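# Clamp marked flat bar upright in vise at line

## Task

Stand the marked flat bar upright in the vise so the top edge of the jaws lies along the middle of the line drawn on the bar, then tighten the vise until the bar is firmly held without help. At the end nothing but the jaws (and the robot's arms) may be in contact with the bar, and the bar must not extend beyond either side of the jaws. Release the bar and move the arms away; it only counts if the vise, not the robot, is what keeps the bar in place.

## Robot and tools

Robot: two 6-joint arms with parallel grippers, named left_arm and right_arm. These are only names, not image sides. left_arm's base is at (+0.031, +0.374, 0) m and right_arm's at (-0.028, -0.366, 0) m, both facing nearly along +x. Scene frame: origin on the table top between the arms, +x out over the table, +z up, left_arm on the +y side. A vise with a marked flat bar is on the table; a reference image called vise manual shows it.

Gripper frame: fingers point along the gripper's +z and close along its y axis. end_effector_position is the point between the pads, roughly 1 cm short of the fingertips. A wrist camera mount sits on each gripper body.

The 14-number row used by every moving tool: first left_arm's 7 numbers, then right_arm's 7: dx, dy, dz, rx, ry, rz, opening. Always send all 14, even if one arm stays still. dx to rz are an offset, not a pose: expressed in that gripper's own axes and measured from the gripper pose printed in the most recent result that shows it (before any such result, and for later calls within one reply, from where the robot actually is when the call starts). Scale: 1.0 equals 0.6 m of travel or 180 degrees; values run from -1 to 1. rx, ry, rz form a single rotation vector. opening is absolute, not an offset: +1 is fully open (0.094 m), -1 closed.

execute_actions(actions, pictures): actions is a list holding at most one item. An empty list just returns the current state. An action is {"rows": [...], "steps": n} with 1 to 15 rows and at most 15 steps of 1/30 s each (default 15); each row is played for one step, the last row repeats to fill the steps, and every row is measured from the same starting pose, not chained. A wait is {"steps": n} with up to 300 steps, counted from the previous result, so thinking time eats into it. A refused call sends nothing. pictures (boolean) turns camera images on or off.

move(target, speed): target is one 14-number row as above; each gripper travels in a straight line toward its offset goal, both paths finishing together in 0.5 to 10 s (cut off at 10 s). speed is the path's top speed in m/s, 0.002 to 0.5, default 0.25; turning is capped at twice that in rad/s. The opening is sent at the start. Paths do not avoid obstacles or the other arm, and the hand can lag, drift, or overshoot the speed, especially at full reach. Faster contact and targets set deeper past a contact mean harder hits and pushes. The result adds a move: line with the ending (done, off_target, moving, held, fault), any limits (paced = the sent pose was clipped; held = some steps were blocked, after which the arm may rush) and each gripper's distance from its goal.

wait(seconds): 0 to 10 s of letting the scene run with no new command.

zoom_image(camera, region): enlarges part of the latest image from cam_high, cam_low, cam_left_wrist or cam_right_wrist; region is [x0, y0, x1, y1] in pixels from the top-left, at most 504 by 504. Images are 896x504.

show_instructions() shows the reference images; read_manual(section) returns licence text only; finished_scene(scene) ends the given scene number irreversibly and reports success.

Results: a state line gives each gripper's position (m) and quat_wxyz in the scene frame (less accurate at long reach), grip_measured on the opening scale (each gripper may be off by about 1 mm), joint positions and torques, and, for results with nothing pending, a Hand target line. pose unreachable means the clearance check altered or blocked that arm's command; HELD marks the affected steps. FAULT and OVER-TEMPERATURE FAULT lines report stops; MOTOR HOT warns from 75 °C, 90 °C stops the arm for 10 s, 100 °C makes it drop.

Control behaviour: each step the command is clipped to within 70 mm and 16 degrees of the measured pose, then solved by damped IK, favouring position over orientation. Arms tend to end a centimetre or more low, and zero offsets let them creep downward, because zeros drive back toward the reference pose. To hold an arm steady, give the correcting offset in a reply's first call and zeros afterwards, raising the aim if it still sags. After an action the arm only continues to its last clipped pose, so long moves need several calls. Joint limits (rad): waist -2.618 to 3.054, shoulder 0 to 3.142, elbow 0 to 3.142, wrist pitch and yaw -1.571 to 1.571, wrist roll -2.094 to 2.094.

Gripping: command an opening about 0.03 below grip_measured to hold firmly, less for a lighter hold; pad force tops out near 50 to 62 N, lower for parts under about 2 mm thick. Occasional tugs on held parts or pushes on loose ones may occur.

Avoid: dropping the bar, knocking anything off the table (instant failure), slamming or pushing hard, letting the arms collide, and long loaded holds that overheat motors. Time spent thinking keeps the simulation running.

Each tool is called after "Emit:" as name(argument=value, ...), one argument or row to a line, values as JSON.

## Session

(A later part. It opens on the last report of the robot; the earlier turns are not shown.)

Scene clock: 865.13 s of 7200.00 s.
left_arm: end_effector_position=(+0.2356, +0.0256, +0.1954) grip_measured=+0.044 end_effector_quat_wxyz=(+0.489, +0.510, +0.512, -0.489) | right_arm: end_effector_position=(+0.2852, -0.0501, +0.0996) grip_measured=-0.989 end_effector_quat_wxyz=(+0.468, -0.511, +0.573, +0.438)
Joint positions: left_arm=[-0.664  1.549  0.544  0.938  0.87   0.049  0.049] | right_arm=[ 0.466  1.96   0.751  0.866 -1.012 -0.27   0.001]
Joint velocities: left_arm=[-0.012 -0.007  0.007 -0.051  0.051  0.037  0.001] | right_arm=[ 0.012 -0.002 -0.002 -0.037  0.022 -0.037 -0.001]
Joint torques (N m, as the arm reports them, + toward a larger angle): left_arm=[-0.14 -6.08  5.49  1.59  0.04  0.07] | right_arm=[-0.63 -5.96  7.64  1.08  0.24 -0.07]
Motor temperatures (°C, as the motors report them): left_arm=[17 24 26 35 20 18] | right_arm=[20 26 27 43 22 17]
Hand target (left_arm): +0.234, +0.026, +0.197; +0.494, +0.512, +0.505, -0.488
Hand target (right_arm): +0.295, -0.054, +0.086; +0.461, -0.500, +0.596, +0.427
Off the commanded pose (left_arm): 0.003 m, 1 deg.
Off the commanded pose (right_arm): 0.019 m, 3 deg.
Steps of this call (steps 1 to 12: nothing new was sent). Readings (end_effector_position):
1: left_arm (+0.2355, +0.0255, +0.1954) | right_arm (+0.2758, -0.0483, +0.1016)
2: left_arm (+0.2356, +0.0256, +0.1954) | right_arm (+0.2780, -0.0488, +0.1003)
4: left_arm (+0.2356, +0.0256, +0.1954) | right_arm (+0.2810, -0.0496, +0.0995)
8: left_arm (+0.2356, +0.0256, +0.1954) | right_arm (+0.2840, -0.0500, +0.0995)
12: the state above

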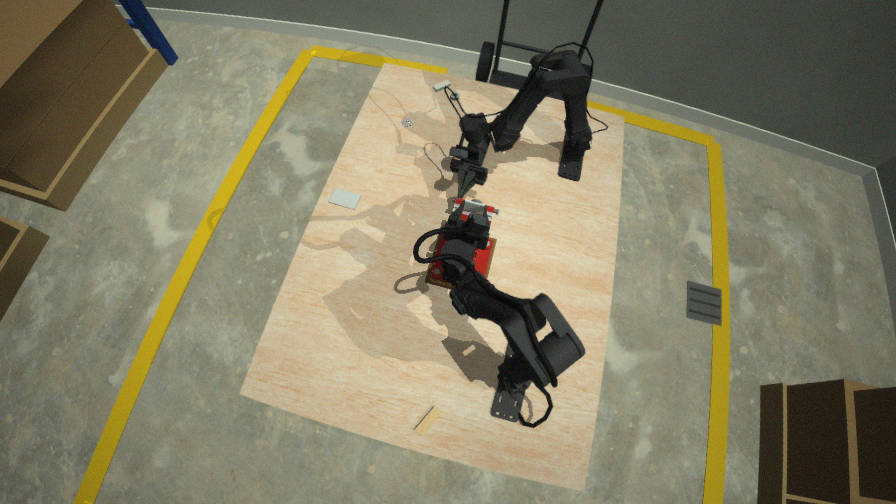

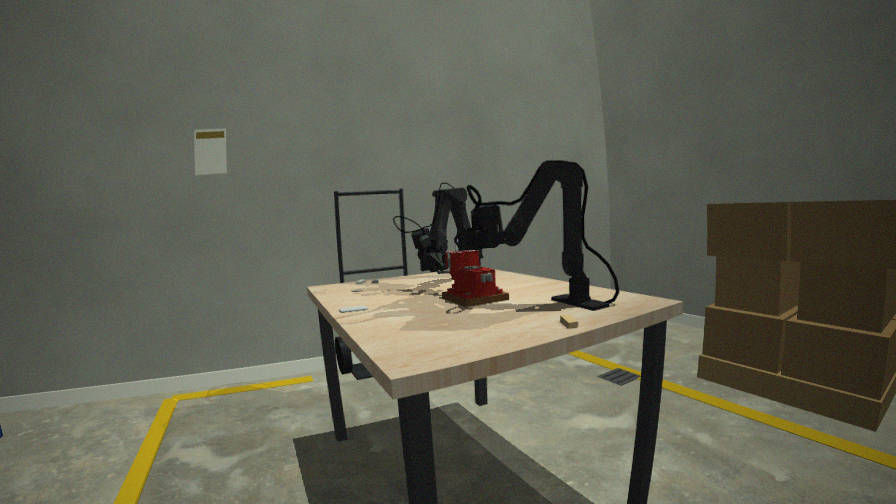

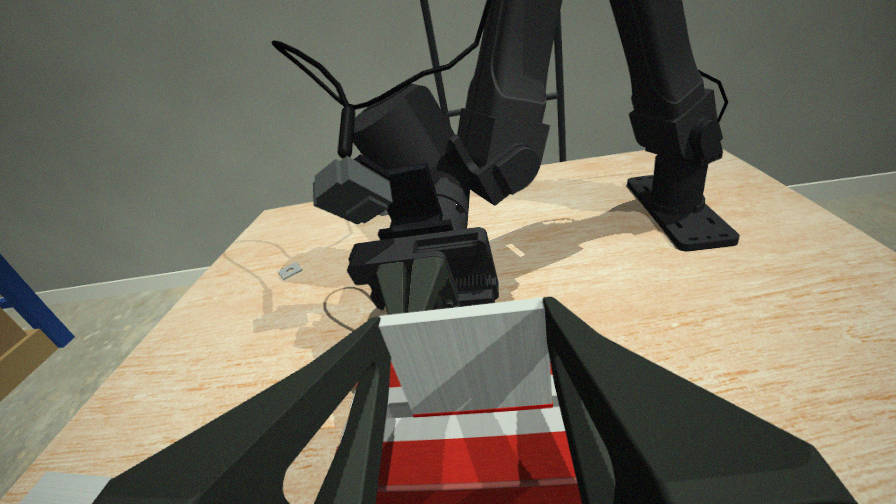

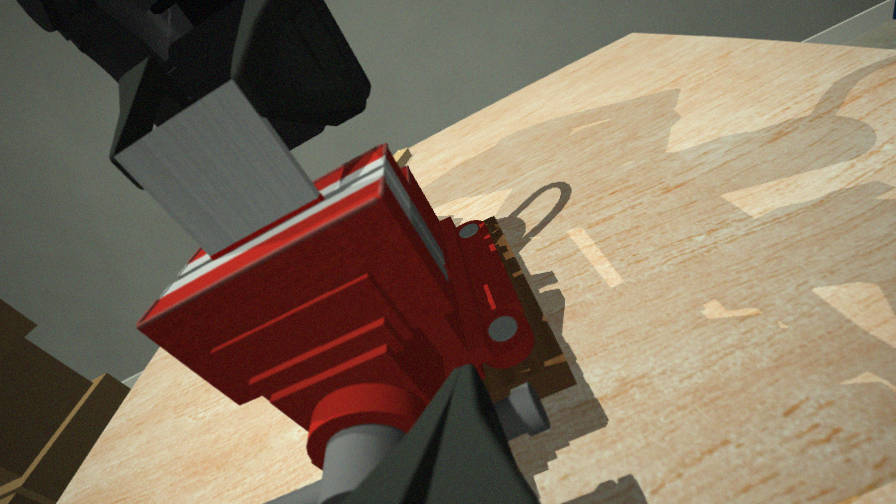

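Emit:
move(
  target=[-0.003,-0.002,-0.001,0.001,-0.003,0.0075,0,-0.008,0.004,-0.062,0,0,0,-1],
  speed=0.15,
)

Emit:
move(
  target=[-0.003,-0.002,-0.001,0.001,-0.003,0.004,0,0.032,0.074,0.0,-0.0127,-0.0407,-0.3166,0.25],
  speed=0.5,
)

Scene clock: 926.07 s of 7200.00 s.
left_arm: end_effector_position=(+0.2357, +0.0256, +0.1954) grip_measured=+0.044 end_effector_quat_wxyz=(+0.489, +0.510, +0.512, -0.489) | right_arm: end_effector_position=(+0.2833, -0.0827, +0.1057) grip_measured=-0.989 end_effector_quat_wxyz=(+0.467, -0.508, +0.577, +0.437)
Joint positions: left_arm=[-0.664  1.549  0.544  0.938  0.869  0.049  0.049] | right_arm=[ 0.377  1.884  0.699  0.783 -1.089 -0.33   0.001]
Joint velocities: left_arm=[-0.007 -0.002  0.002 -0.066  0.037  0.051  0.   ] | right_arm=[ 0.017 -0.022  0.012 -0.037 -0.022  0.007 -0.   ]
Joint torques (N m, as the arm reports them, + toward a larger angle): left_arm=[-0.04 -5.96  5.58  1.59  0.06  0.15] | right_arm=[-0.41 -9.54  5.26  1.27 -0.36 -0.12]
Motor temperatures (°C, as the motors report them): left_arm=[17 24 26 34 20 18] | right_arm=[20 26 26 38 22 17]
Hand target (left_arm): +0.234, +0.026, +0.197; +0.496, +0.514, +0.503, -0.486
Hand target (right_arm): +0.280, -0.085, +0.111; +0.469, -0.510, +0.573, +0.438
Off the commanded pose (left_arm): 0.002 m, 2 deg.
Off the commanded pose (right_arm): 0.007 m, 1 deg.
move: done

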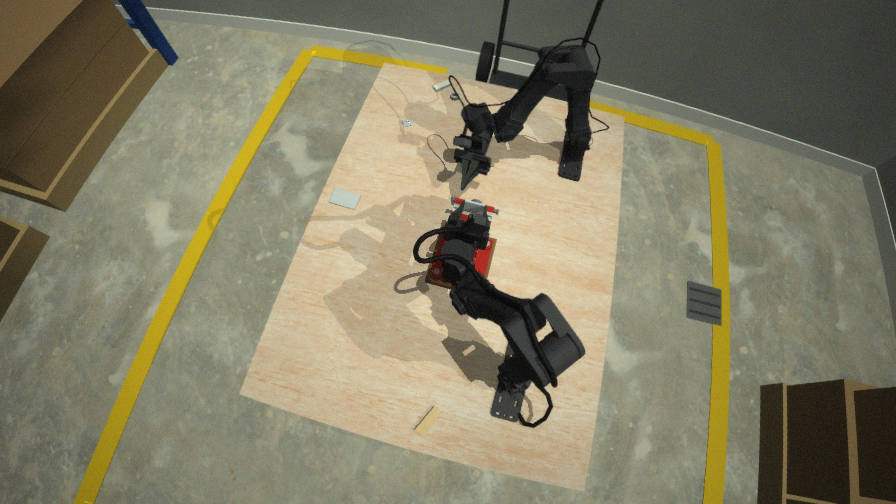

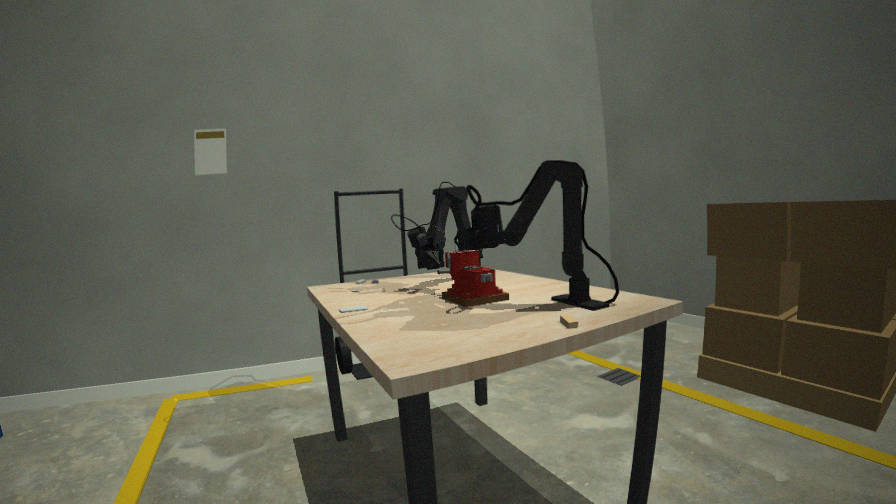

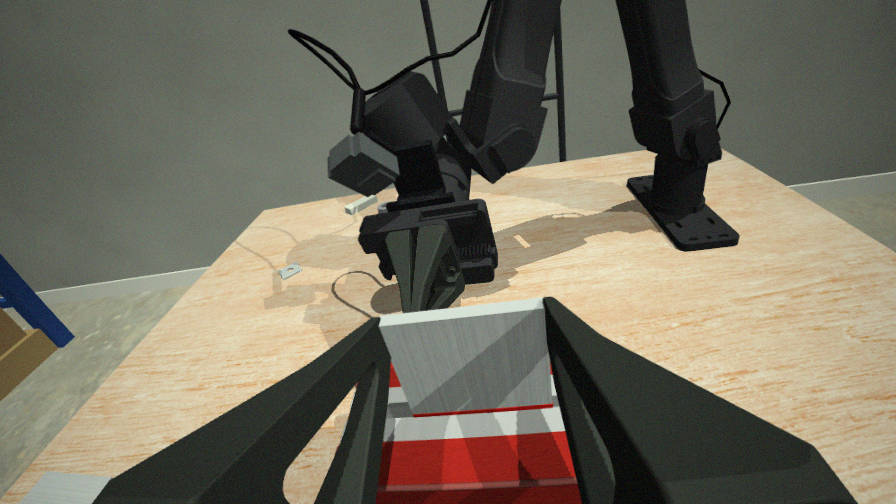

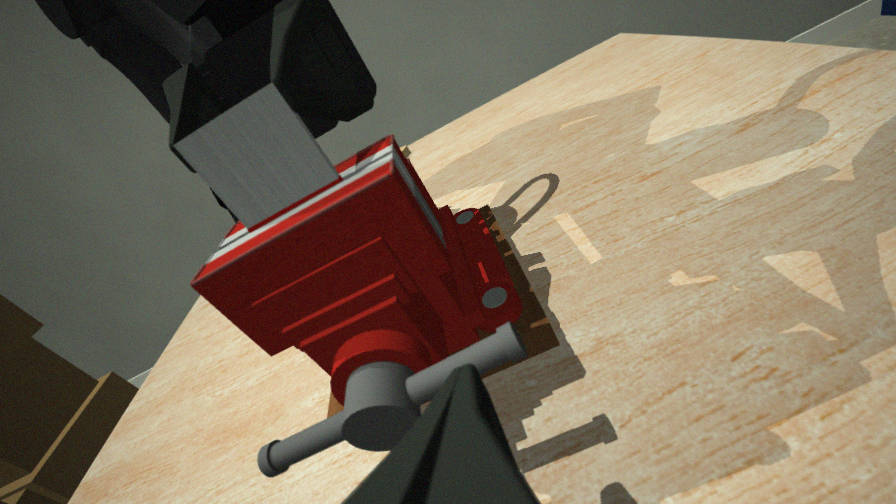

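Scene clock: 927.83 s of 7200.00 s.
left_arm: end_effector_position=(+0.2357, +0.0256, +0.1954) grip_measured=+0.044 end_effector_quat_wxyz=(+0.489, +0.509, +0.512, -0.489) | right_arm: end_effector_position=(+0.2448, -0.0826, +0.0939) grip_measured=+0.249 end_effector_quat_wxyz=(-0.648, +0.700, -0.230, -0.193)
Joint positions: left_arm=[-0.664  1.549  0.544  0.938  0.869  0.049  0.049] | right_arm=[ 0.399  1.993  0.553  1.225 -1.162 -1.162  0.059]
Joint velocities: left_arm=[-0.022 -0.007  0.012 -0.066  0.007  0.007 -0.   ] | right_arm=[ 0.002 -0.017 -0.002 -0.007 -0.022 -0.051 -0.   ]
Joint torques (N m, as the arm reports them, + toward a larger angle): left_arm=[-0.03 -5.95  5.58  1.59  0.06  0.05] | right_arm=[ 0.67 -6.29  3.7   1.48 -0.25 -0.06]
Motor temperatures (°C, as the motors report them): left_arm=[17 24 26 34 20 18] | right_arm=[20 26 26 38 22 17]
Hand target (left_arm): +0.234, +0.026, +0.197; +0.493, +0.511, +0.506, -0.489
Hand target (right_arm): +0.238, -0.081, +0.089; +0.644, -0.702, +0.227, +0.202
Off the commanded pose (left_arm): 0.002 m, 1 deg.
Off the commanded pose (right_arm): 0.009 m, 1 deg.
move: done

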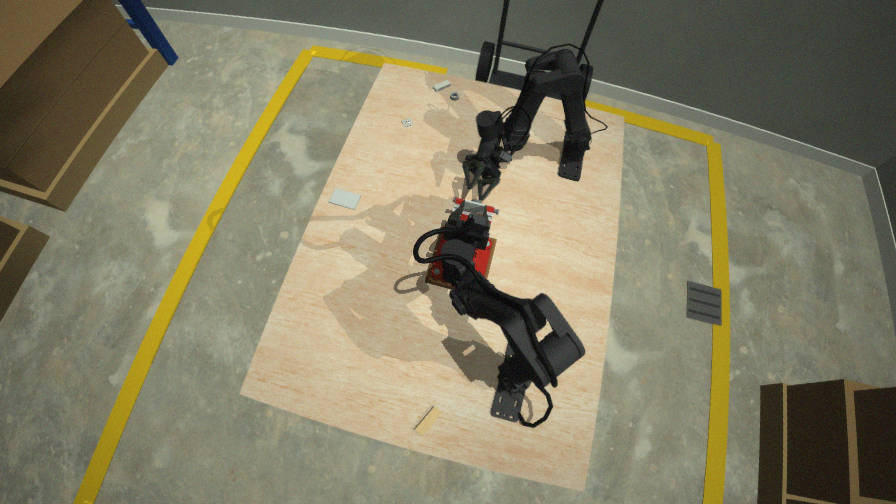

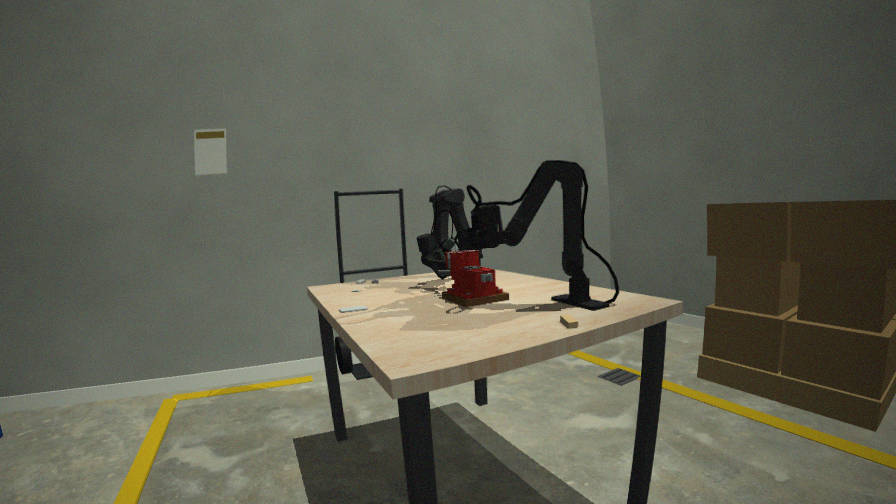

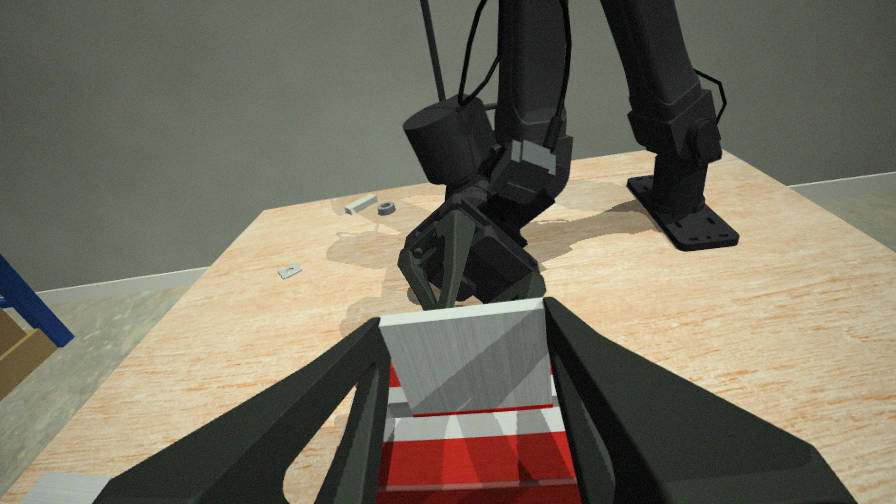

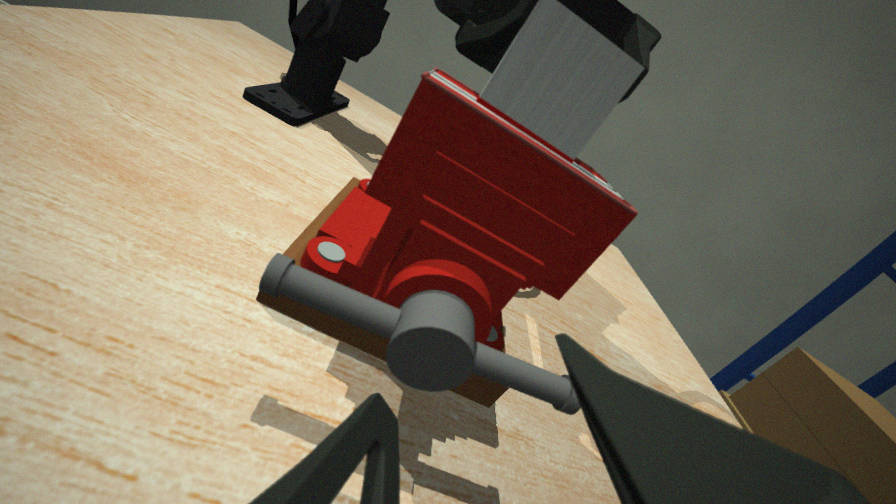

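Emit:
zoom_image(
  camera="cam_right_wrist",
  region=[460, 70, 610, 180],
)

Region (460, 70, 610, 180) of cam_right_wrist's 896x504 image, scaled by 3.360, with more detail than that image has; it fills the top 370 rows of this view, and the rest is white.

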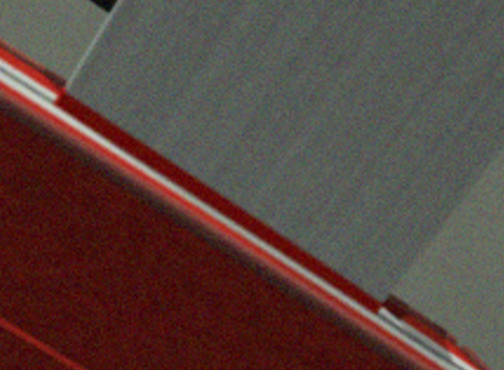

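Emit:
execute_actions(
  actions=[
    {"rows": [[-0.003,-0.002,-0.001,0.001,-0.003,0.004,0,-0.0054,0.016,0.003,0,0,0,0.25],[-0.003,-0.002,-0.001,0.001,-0.003,0.004,0,-0.0058,0.020,0.003,0,0,0,0.25],[-0.003,-0.002,-0.001,0.001,-0.003,0.004,0,-0.0063,0.024,0.003,0,0,0,0.25],[-0.003,-0.002,-0.001,0.001,-0.003,0.004,0,-0.0068,0.028,0.003,0,0,0,0.25],[-0.003,-0.002,-0.001,0.001,-0.003,0.004,0,-0.0073,0.032,0.003,0,0,0,0.25],[-0.003,-0.002,-0.001,0.001,-0.003,0.004,0,-0.0078,0.0357,0.004,0,0,0,0.25],[-0.003,-0.002,-0.001,0.001,-0.003,0.004,0,-0.0078,0.0357,0.006,0,0,0,0.25],[-0.003,-0.002,-0.001,0.001,-0.003,0.004,0,-0.0078,0.0357,0.009,0,0,0,0.25],[-0.003,-0.002,-0.001,0.001,-0.003,0.004,0,-0.0077,0.035,0.013,0,0,0,0.25],[-0.003,-0.002,-0.001,0.001,-0.003,0.004,0,-0.0076,0.034,0.018,0,0,0,0.25],[-0.003,-0.002,-0.001,0.001,-0.003,0.004,0,-0.0074,0.033,0.023,0,0,0,0.25],[-0.003,-0.002,-0.001,0.001,-0.003,0.004,0,-0.0072,0.032,0.028,0,0,0,0.25],[-0.003,-0.002,-0.001,0.001,-0.003,0.004,0,-0.0071,0.031,0.032,0,0,0,0.25],[-0.003,-0.002,-0.001,0.001,-0.003,0.004,0,-0.007,0.030,0.036,0,0,0,0.25],[-0.003,-0.002,-0.001,0.001,-0.003,0.004,0,-0.0069,0.0293,0.0389,0,0,0,0.25]], "steps": 15},
  ],
  pictures=false,
)

Emit:
execute_actions(
  actions=[
    {"steps": 12},
  ],
)

Scene clock: 950.17 s of 7200.00 s.
left_arm: end_effector_position=(+0.2357, +0.0256, +0.1954) grip_measured=+0.044 end_effector_quat_wxyz=(+0.489, +0.509, +0.512, -0.489) | right_arm: end_effector_position=(+0.2246, -0.0683, +0.0779) grip_measured=+0.249 end_effector_quat_wxyz=(-0.642, +0.703, -0.229, -0.200)
Joint positions: left_arm=[-0.664  1.549  0.544  0.938  0.869  0.049  0.049] | right_arm=[ 0.47   2.051  0.509  1.329 -1.104 -1.144  0.059]
Joint velocities: left_arm=[-0.002 -0.002  0.007 -0.066 -0.007 -0.007  0.   ] | right_arm=[ 0.212  0.066  0.061  0.081  0.154  0.066 -0.001]
Joint torques (N m, as the arm reports them, + toward a larger angle): left_arm=[-0.04 -5.95  5.57  1.59  0.06  0.04] | right_arm=[ 0.57 -6.19  6.99  1.56  0.01  0.1 ]
Motor temperatures (°C, as the motors report them): left_arm=[17 24 26 34 20 18] | right_arm=[20 26 25 38 22 17]
Hand target (left_arm): +0.234, +0.026, +0.197; +0.493, +0.511, +0.506, -0.489
Hand target (right_arm): +0.231, -0.061, +0.081; -0.648, +0.700, -0.229, -0.193
Off the commanded pose (left_arm): 0.002 m, 1 deg.
Off the commanded pose (right_arm): 0.011 m, 1 deg.
Steps of this call (steps 1 to 655: nothing new was sent; steps 656 to 670: all 15 steps of this action). Readings (end_effector_position):
656: left_arm (+0.2357, +0.0256, +0.1954) | right_arm (+0.2446, -0.0826, +0.0941)
657: left_arm (+0.2357, +0.0256, +0.1954) | right_arm (+0.2436, -0.0826, +0.0941)
659: left_arm (+0.2357, +0.0256, +0.1954) | right_arm (+0.2399, -0.0826, +0.0920)
663: left_arm (+0.2357, +0.0256, +0.1954) | right_arm (+0.2325, -0.0816, +0.0827)
670: the state above

Scene clock: 950.57 s of 7200.00 s.
left_arm: end_effector_position=(+0.2357, +0.0256, +0.1954) grip_measured=+0.044 end_effector_quat_wxyz=(+0.489, +0.509, +0.512, -0.489) | right_arm: end_effector_position=(+0.2276, -0.0642, +0.0793) grip_measured=+0.249 end_effector_quat_wxyz=(-0.645, +0.702, -0.232, -0.195)
Joint positions: left_arm=[-0.664  1.549  0.544  0.938  0.869  0.049  0.049] | right_arm=[ 0.482  2.055  0.519  1.338 -1.08  -1.132  0.059]
Joint velocities: left_arm=[ 0.002 -0.002 -0.002  0.022 -0.037  0.022 -0.001] | right_arm=[ 0.002  0.002  0.002 -0.066  0.066 -0.051 -0.001]
Joint torques (N m, as the arm reports them, + toward a larger angle): left_arm=[-0.04 -5.94  5.57  1.59  0.06  0.04] | right_arm=[ 0.46 -6.29  6.25  1.47 -0.03  0.07]
Motor temperatures (°C, as the motors report them): left_arm=[17 24 26 34 20 18] | right_arm=[20 26 25 38 22 17]
Hand target (left_arm): +0.234, +0.026, +0.197; +0.493, +0.511, +0.506, -0.489
Hand target (right_arm): +0.231, -0.061, +0.081; -0.648, +0.700, -0.230, -0.194
Off the commanded pose (left_arm): 0.002 m, 1 deg.
Off the commanded pose (right_arm): 0.006 m, 1 deg.
Steps of this call (steps 1 to 12: nothing new was sent). Readings (end_effector_position):
1: left_arm (+0.2357, +0.0256, +0.1954) | right_arm (+0.2241, -0.0664, +0.0777)
2: left_arm (+0.2357, +0.0256, +0.1954) | right_arm (+0.2243, -0.0652, +0.0779)
4: left_arm (+0.2357, +0.0256, +0.1954) | right_arm (+0.2256, -0.0643, +0.0788)
8: left_arm (+0.2357, +0.0256, +0.1954) | right_arm (+0.2272, -0.0642, +0.0792)
12: the state above

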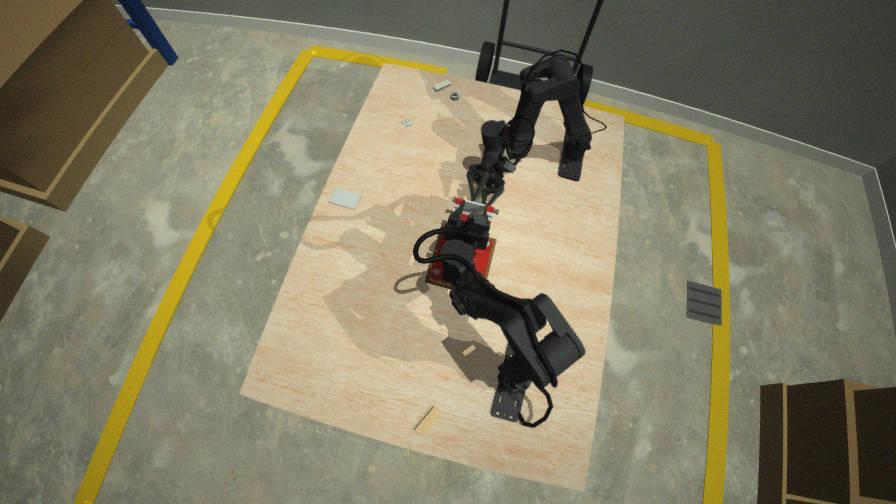

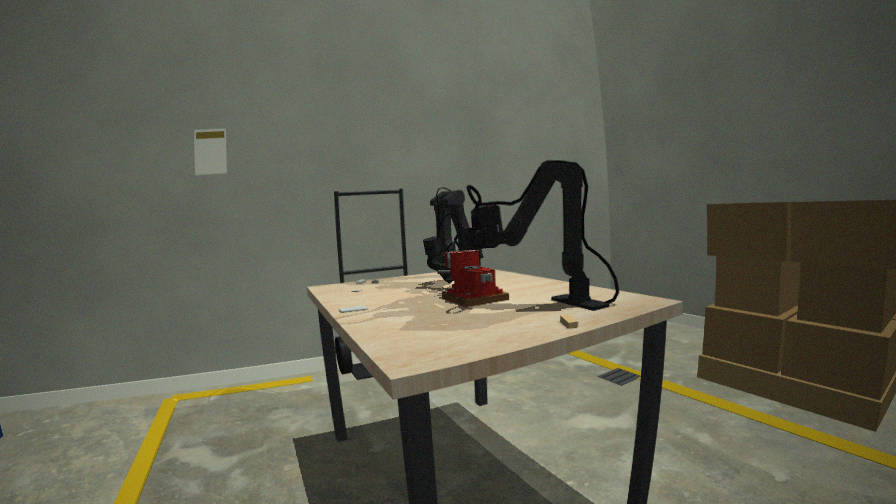

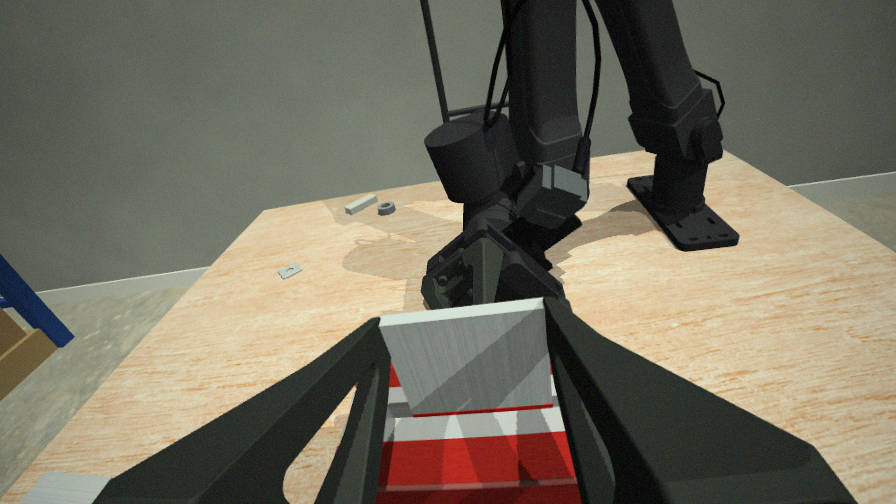

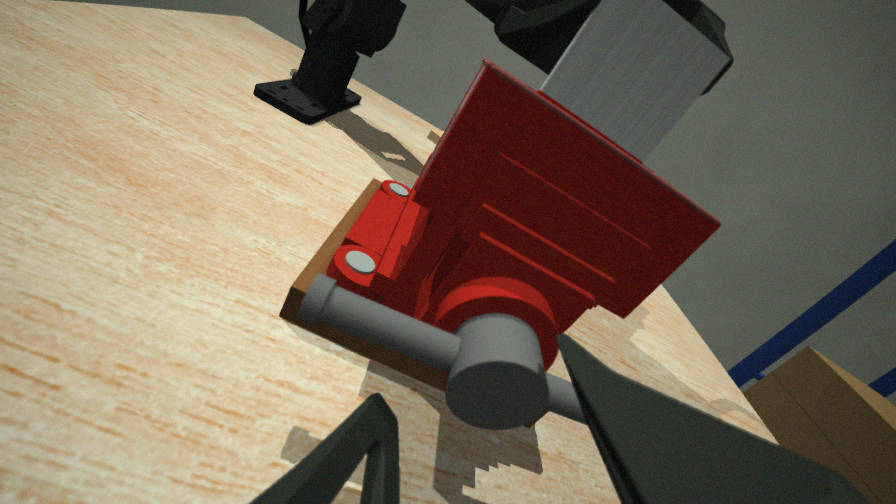

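Emit:
execute_actions(
  actions=[
    {"rows": [[-0.003,-0.002,-0.001,0.001,-0.003,0.004,0,0.005,-0.008,0.005,0,0,0,0.25],[-0.003,-0.002,-0.001,0.001,-0.003,0.004,0,0.007,-0.0105,0.0055,0,0,0,0.25],[-0.003,-0.002,-0.001,0.001,-0.003,0.004,0,0.009,-0.013,0.006,0,0,0,0.25],[-0.003,-0.002,-0.001,0.001,-0.003,0.004,0,0.011,-0.0155,0.0065,0,0,0,0.25],[-0.003,-0.002,-0.001,0.001,-0.003,0.004,0,0.012,-0.0174,0.008,0,0,0,0.25],[-0.003,-0.002,-0.001,0.001,-0.003,0.004,0,0.0125,-0.018,0.011,0,0,0,0.25],[-0.003,-0.002,-0.001,0.001,-0.003,0.004,0,0.013,-0.019,0.0145,0,0,0,0.25],[-0.003,-0.002,-0.001,0.001,-0.003,0.004,0,0.013,-0.0195,0.018,0,0,0,0.25],[-0.003,-0.002,-0.001,0.001,-0.003,0.004,0,0.013,-0.020,0.022,0,0,0,0.25],[-0.003,-0.002,-0.001,0.001,-0.003,0.004,0,0.013,-0.020,0.026,0,0,0,0.25],[-0.003,-0.002,-0.001,0.001,-0.003,0.004,0,0.0125,-0.020,0.030,0,0,0,0.25],[-0.003,-0.002,-0.001,0.001,-0.003,0.004,0,0.012,-0.0195,0.0335,0,0,0,0.25],[-0.003,-0.002,-0.001,0.001,-0.003,0.004,0,0.0115,-0.019,0.0365,0,0,0,0.25],[-0.003,-0.002,-0.001,0.001,-0.003,0.004,0,0.011,-0.019,0.039,0,0,0,0.25],[-0.003,-0.002,-0.001,0.001,-0.003,0.004,0,0.0108,-0.0188,0.0402,0,0,0,0.25]], "steps": 15},
  ],
  pictures=false,
)

Emit:
execute_actions(
  actions=[
    {"steps": 12},
  ],
)

Scene clock: 968.97 s of 7200.00 s.
left_arm: end_effector_position=(+0.2357, +0.0256, +0.1954) grip_measured=+0.044 end_effector_quat_wxyz=(+0.489, +0.509, +0.512, -0.489) | right_arm: end_effector_position=(+0.2368, -0.0465, +0.0881) grip_measured=+0.249 end_effector_quat_wxyz=(-0.651, +0.701, -0.221, -0.190)
Joint positions: left_arm=[-0.664  1.549  0.544  0.938  0.869  0.049  0.049] | right_arm=[ 0.521  2.058  0.588  1.307 -1.049 -1.125  0.059]
Joint velocities: left_arm=[ 0.007  0.007 -0.017 -0.081 -0.022 -0.007  0.   ] | right_arm=[ 0.164  0.09   0.071 -0.037  0.081  0.051  0.001]
Joint torques (N m, as the arm reports them, + toward a larger angle): left_arm=[-0.04 -5.94  5.57  1.59  0.06  0.04] | right_arm=[ 0.27 -6.35  6.43  1.28 -0.05  0.05]
Motor temperatures (°C, as the motors report them): left_arm=[17 24 26 34 20 18] | right_arm=[20 26 25 38 22 17]
Hand target (left_arm): +0.234, +0.026, +0.197; +0.493, +0.511, +0.506, -0.489
Hand target (right_arm): +0.240, -0.040, +0.082; +0.645, -0.702, +0.232, +0.195
Off the commanded pose (left_arm): 0.002 m, 1 deg.
Off the commanded pose (right_arm): 0.009 m, 2 deg.
Steps of this call (steps 1 to 537: nothing new was sent; steps 538 to 552: all 15 steps of this action). Readings (end_effector_position):
538: left_arm (+0.2357, +0.0256, +0.1954) | right_arm (+0.2279, -0.0642, +0.0792)
539: left_arm (+0.2357, +0.0256, +0.1954) | right_arm (+0.2282, -0.0641, +0.0791)
541: left_arm (+0.2357, +0.0256, +0.1954) | right_arm (+0.2305, -0.0630, +0.0801)
545: left_arm (+0.2357, +0.0256, +0.1954) | right_arm (+0.2370, -0.0596, +0.0844)
552: the state above

Scene clock: 969.37 s of 7200.00 s.
left_arm: end_effector_position=(+0.2357, +0.0256, +0.1954) grip_measured=+0.044 end_effector_quat_wxyz=(+0.489, +0.509, +0.512, -0.489) | right_arm: end_effector_position=(+0.2368, -0.0440, +0.0841) grip_measured=+0.249 end_effector_quat_wxyz=(-0.647, +0.702, -0.228, -0.191)
Joint positions: left_arm=[-0.664  1.549  0.544  0.938  0.869  0.049  0.049] | right_arm=[ 0.53   2.068  0.59   1.304 -1.033 -1.121  0.059]
Joint velocities: left_arm=[-0.017 -0.002  0.007  0.037  0.037 -0.022 -0.001] | right_arm=[-0.002 -0.012 -0.007  0.037 -0.037  0.022 -0.   ]
Joint torques (N m, as the arm reports them, + toward a larger angle): left_arm=[-0.04 -5.95  5.57  1.58  0.06  0.04] | right_arm=[ 0.56 -6.77  6.64  1.31 -0.01  0.09]
Motor temperatures (°C, as the motors report them): left_arm=[17 24 26 34 20 18] | right_arm=[20 26 25 38 22 17]
Hand target (left_arm): +0.234, +0.026, +0.197; +0.493, +0.511, +0.506, -0.489
Hand target (right_arm): +0.240, -0.040, +0.082; -0.645, +0.702, -0.232, -0.195
Off the commanded pose (left_arm): 0.002 m, 1 deg.
Off the commanded pose (right_arm): 0.005 m, 1 deg.
Steps of this call (steps 1 to 12: nothing new was sent). Readings (end_effector_position):
1: left_arm (+0.2357, +0.0256, +0.1954) | right_arm (+0.2362, -0.0450, +0.0872)
2: left_arm (+0.2357, +0.0256, +0.1954) | right_arm (+0.2358, -0.0443, +0.0863)
4: left_arm (+0.2357, +0.0256, +0.1954) | right_arm (+0.2358, -0.0440, +0.0847)
8: left_arm (+0.2357, +0.0256, +0.1954) | right_arm (+0.2366, -0.0440, +0.0841)
12: the state above

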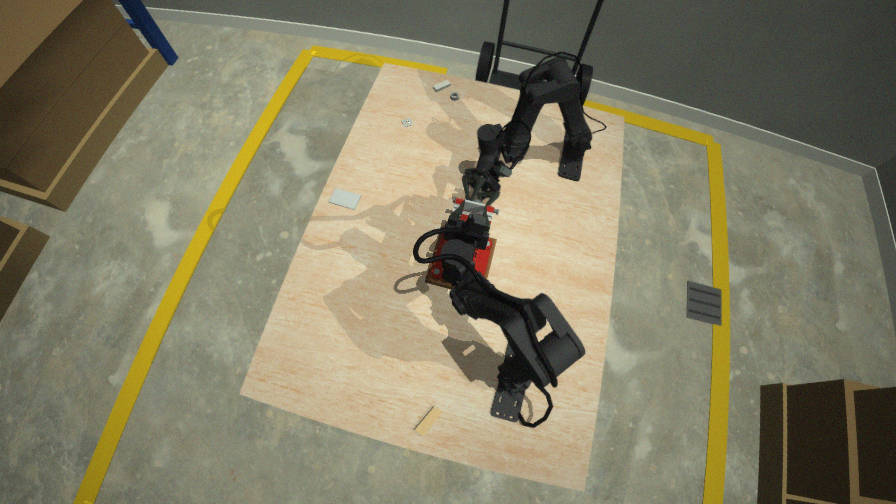

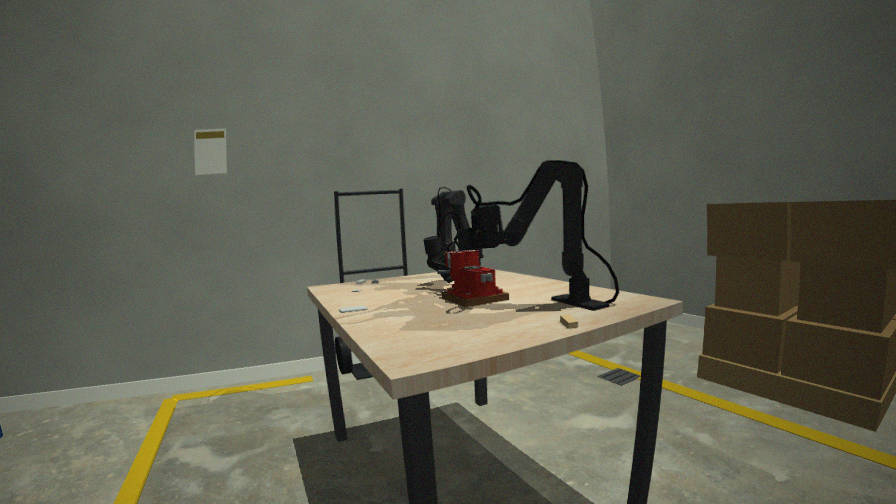

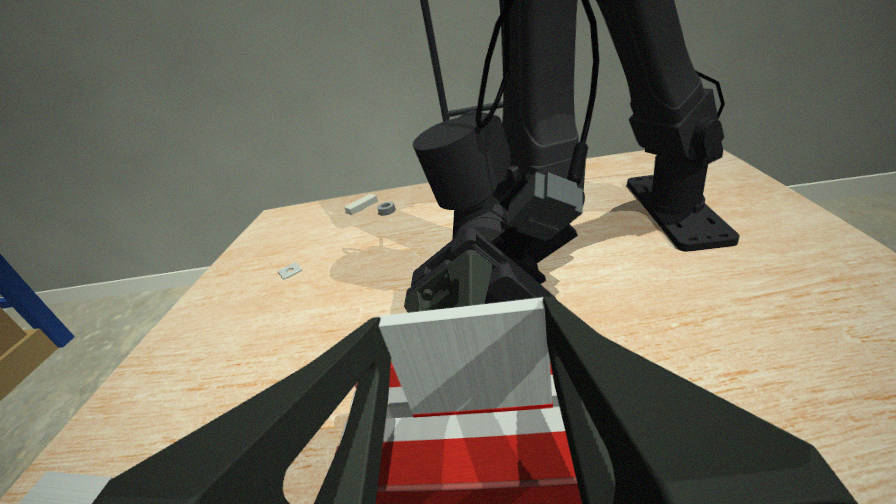

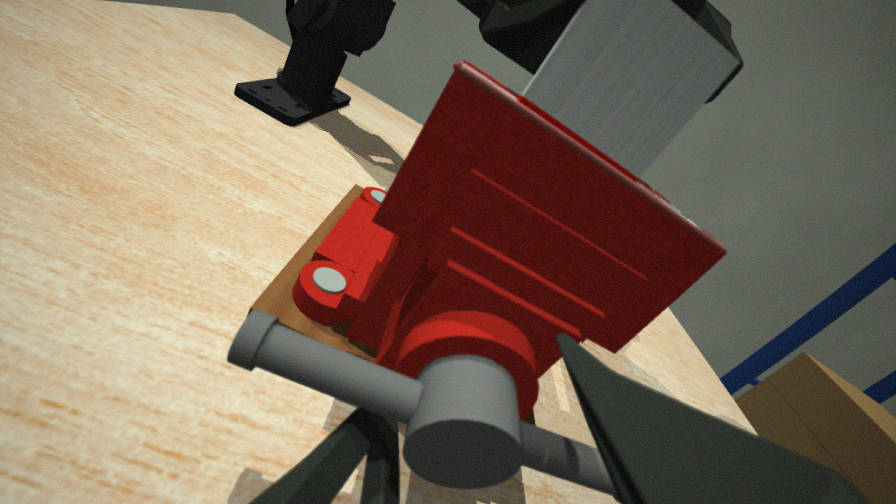

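Emit:
execute_actions(
  actions=[
    {"rows": [[-0.003,-0.002,-0.001,0.001,-0.003,0.004,0,0.006,0.000,0.007,0,0,0.006,0.25],[-0.003,-0.002,-0.001,0.001,-0.003,0.004,0,0.0065,0.002,0.008,0,0,0.014,0.25],[-0.003,-0.002,-0.001,0.001,-0.003,0.004,0,0.007,0.004,0.009,0,0,0.024,0.25],[-0.003,-0.002,-0.001,0.001,-0.003,0.004,0,0.0074,0.006,0.0093,0,0,0.036,0.25],[-0.003,-0.002,-0.001,0.001,-0.003,0.004,0,0.0074,0.006,0.0093,0,0,0.048,0.25],[-0.003,-0.002,-0.001,0.001,-0.003,0.004,0,0.0074,0.006,0.0093,0,0,0.06,0.25],[-0.003,-0.002,-0.001,0.001,-0.003,0.004,0,0.0074,0.006,0.0093,0,0,0.072,0.25],[-0.003,-0.002,-0.001,0.001,-0.003,0.004,0,0.0074,0.006,0.0093,0,0,0.084,0.25],[-0.003,-0.002,-0.001,0.001,-0.003,0.004,0,0.0074,0.006,0.0093,0,0,0.096,0.25],[-0.003,-0.002,-0.001,0.001,-0.003,0.004,0,0.0074,0.006,0.0093,0,0,0.108,0.25],[-0.003,-0.002,-0.001,0.001,-0.003,0.004,0,0.0074,0.006,0.0093,0,0,0.12,0.25],[-0.003,-0.002,-0.001,0.001,-0.003,0.004,0,0.0074,0.006,0.0093,0,0,0.132,0.25],[-0.003,-0.002,-0.001,0.001,-0.003,0.004,0,0.0074,0.006,0.0093,0,0,0.144,0.25],[-0.003,-0.002,-0.001,0.001,-0.003,0.004,0,0.0074,0.006,0.0093,0,0,0.156,0.25],[-0.003,-0.002,-0.001,0.001,-0.003,0.004,0,0.0074,0.006,0.0093,0,0,0.168,0.25]], "steps": 15},
  ],
  pictures=false,
)

Emit:
execute_actions(
  actions=[
    {"steps": 10},
  ],
)

Scene clock: 983.67 s of 7200.00 s.
left_arm: end_effector_position=(+0.2357, +0.0256, +0.1954) grip_measured=+0.044 end_effector_quat_wxyz=(+0.489, +0.509, +0.512, -0.489) | right_arm: end_effector_position=(+0.2375, -0.0440, +0.0794) grip_measured=+0.249 end_effector_quat_wxyz=(-0.603, +0.654, -0.347, -0.297)
Joint positions: left_arm=[-0.664  1.549  0.544  0.938  0.869  0.048  0.049] | right_arm=[ 0.53   2.083  0.592  1.306 -1.028 -0.784  0.059]
Joint velocities: left_arm=[-0.002 -0.012  0.007  0.007  0.037  0.022  0.001] | right_arm=[-0.017 -0.017 -0.012 -0.007  0.007  0.857 -0.   ]
Joint torques (N m, as the arm reports them, + toward a larger angle): left_arm=[-0.03 -6.    5.58  1.6   0.06  0.06] | right_arm=[ 0.74 -7.71  6.32  1.11 -0.05  0.27]
Motor temperatures (°C, as the motors report them): left_arm=[17 23 26 34 20 18] | right_arm=[20 26 25 38 22 17]
Hand target (left_arm): +0.234, +0.026, +0.197; +0.493, +0.511, +0.506, -0.489
Hand target (right_arm): +0.238, -0.039, +0.078; -0.572, +0.626, -0.400, -0.347
Off the commanded pose (left_arm): 0.002 m, 1 deg.
Off the commanded pose (right_arm): 0.005 m, 10 deg.
Steps of this call (steps 1 to 414: nothing new was sent; steps 415 to 429: all 15 steps of this action). Readings (end_effector_position):
415: left_arm (+0.2357, +0.0256, +0.1954) | right_arm (+0.2371, -0.0441, +0.0841)
416: left_arm (+0.2357, +0.0256, +0.1954) | right_arm (+0.2371, -0.0441, +0.0835)
418: left_arm (+0.2357, +0.0256, +0.1954) | right_arm (+0.2373, -0.0442, +0.0814)
422: left_arm (+0.2357, +0.0256, +0.1954) | right_arm (+0.2374, -0.0444, +0.0785)
429: the state above

Scene clock: 984.00 s of 7200.00 s.
left_arm: end_effector_position=(+0.2357, +0.0256, +0.1954) grip_measured=+0.044 end_effector_quat_wxyz=(+0.489, +0.509, +0.512, -0.489) | right_arm: end_effector_position=(+0.2376, -0.0439, +0.0796) grip_measured=+0.251 end_effector_quat_wxyz=(-0.595, +0.644, -0.365, -0.314)
Joint positions: left_arm=[-0.664  1.549  0.544  0.938  0.869  0.048  0.049] | right_arm=[ 0.53   2.083  0.592  1.307 -1.028 -0.728  0.059]
Joint velocities: left_arm=[-0.012 -0.007 -0.002 -0.066 -0.066  0.081 -0.001] | right_arm=[ 0.027 -0.007  0.012  0.007  0.037 -0.022  0.   ]
Joint torques (N m, as the arm reports them, + toward a larger angle): left_arm=[-0.04 -5.95  5.57  1.58  0.06  0.05] | right_arm=[ 0.83 -7.6   6.46  1.14 -0.01  0.95]
Motor temperatures (°C, as the motors report them): left_arm=[17 23 26 34 20 18] | right_arm=[20 26 25 38 22 17]
Hand target (left_arm): +0.234, +0.026, +0.197; +0.493, +0.511, +0.506, -0.489
Hand target (right_arm): +0.238, -0.039, +0.078; +0.572, -0.626, +0.400, +0.347
Off the commanded pose (left_arm): 0.002 m, 1 deg.
Off the commanded pose (right_arm): 0.005 m, 7 deg.
Steps of this call (steps 1 to 10: nothing new was sent). Readings (end_effector_position):
1: left_arm (+0.2357, +0.0256, +0.1954) | right_arm (+0.2375, -0.0440, +0.0795)
2: left_arm (+0.2357, +0.0256, +0.1954) | right_arm (+0.2375, -0.0440, +0.0795)
4: left_arm (+0.2357, +0.0256, +0.1954) | right_arm (+0.2376, -0.0440, +0.0796)
8: left_arm (+0.2357, +0.0256, +0.1954) | right_arm (+0.2376, -0.0440, +0.0796)
10: the state above

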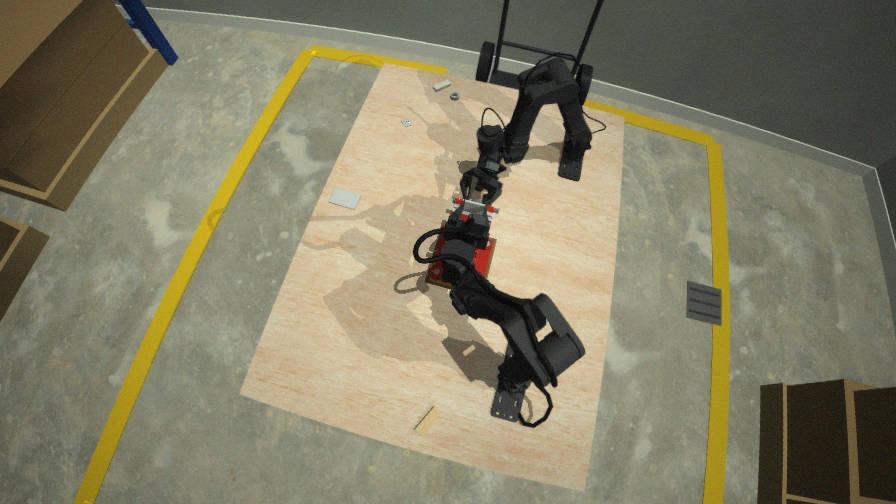

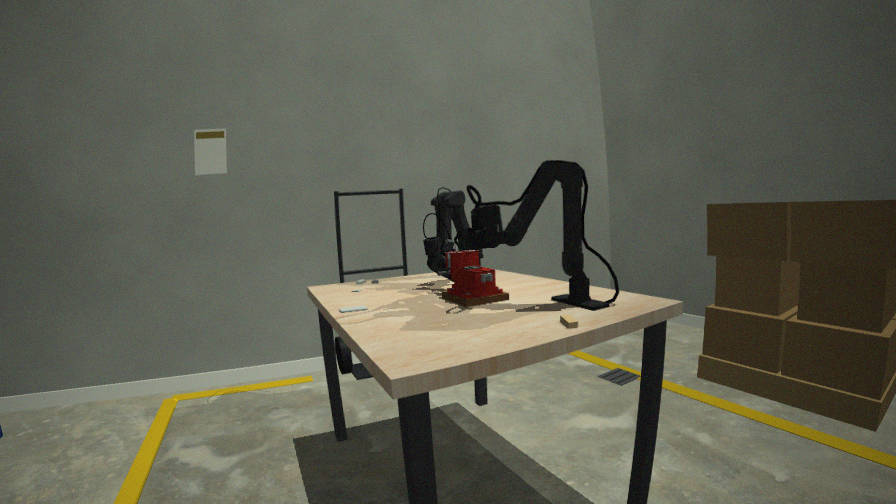

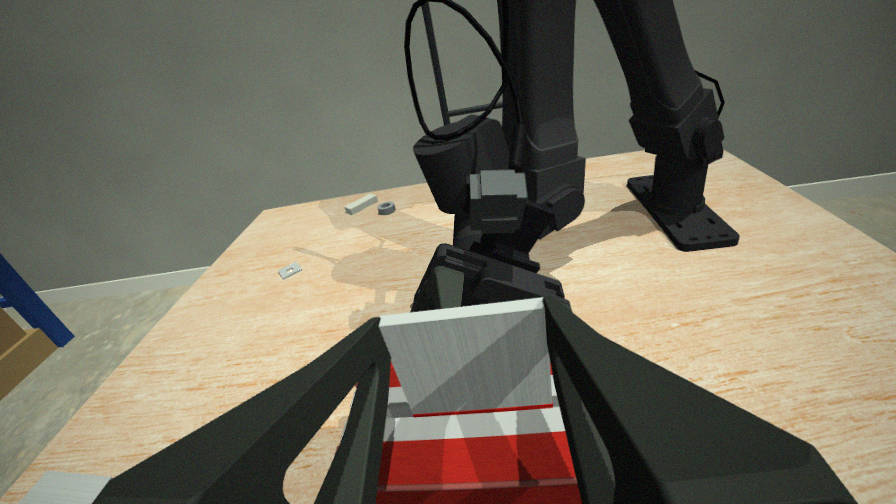

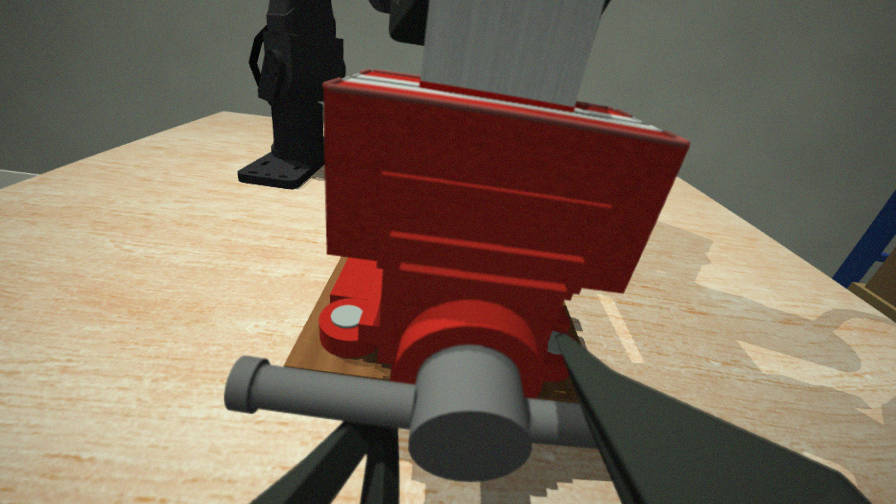

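Emit:
zoom_image(
  camera="cam_right_wrist",
  region=[405, 60, 595, 130],
)

Region (405, 60, 595, 130) of cam_right_wrist's 896x504 image, scaled by 2.653, with more detail than that image has; it fills the top 186 rows of this view, and the rest is white.

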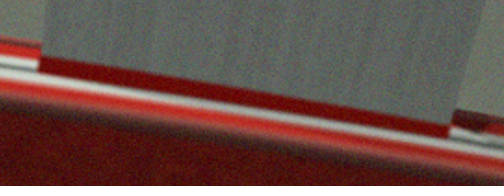

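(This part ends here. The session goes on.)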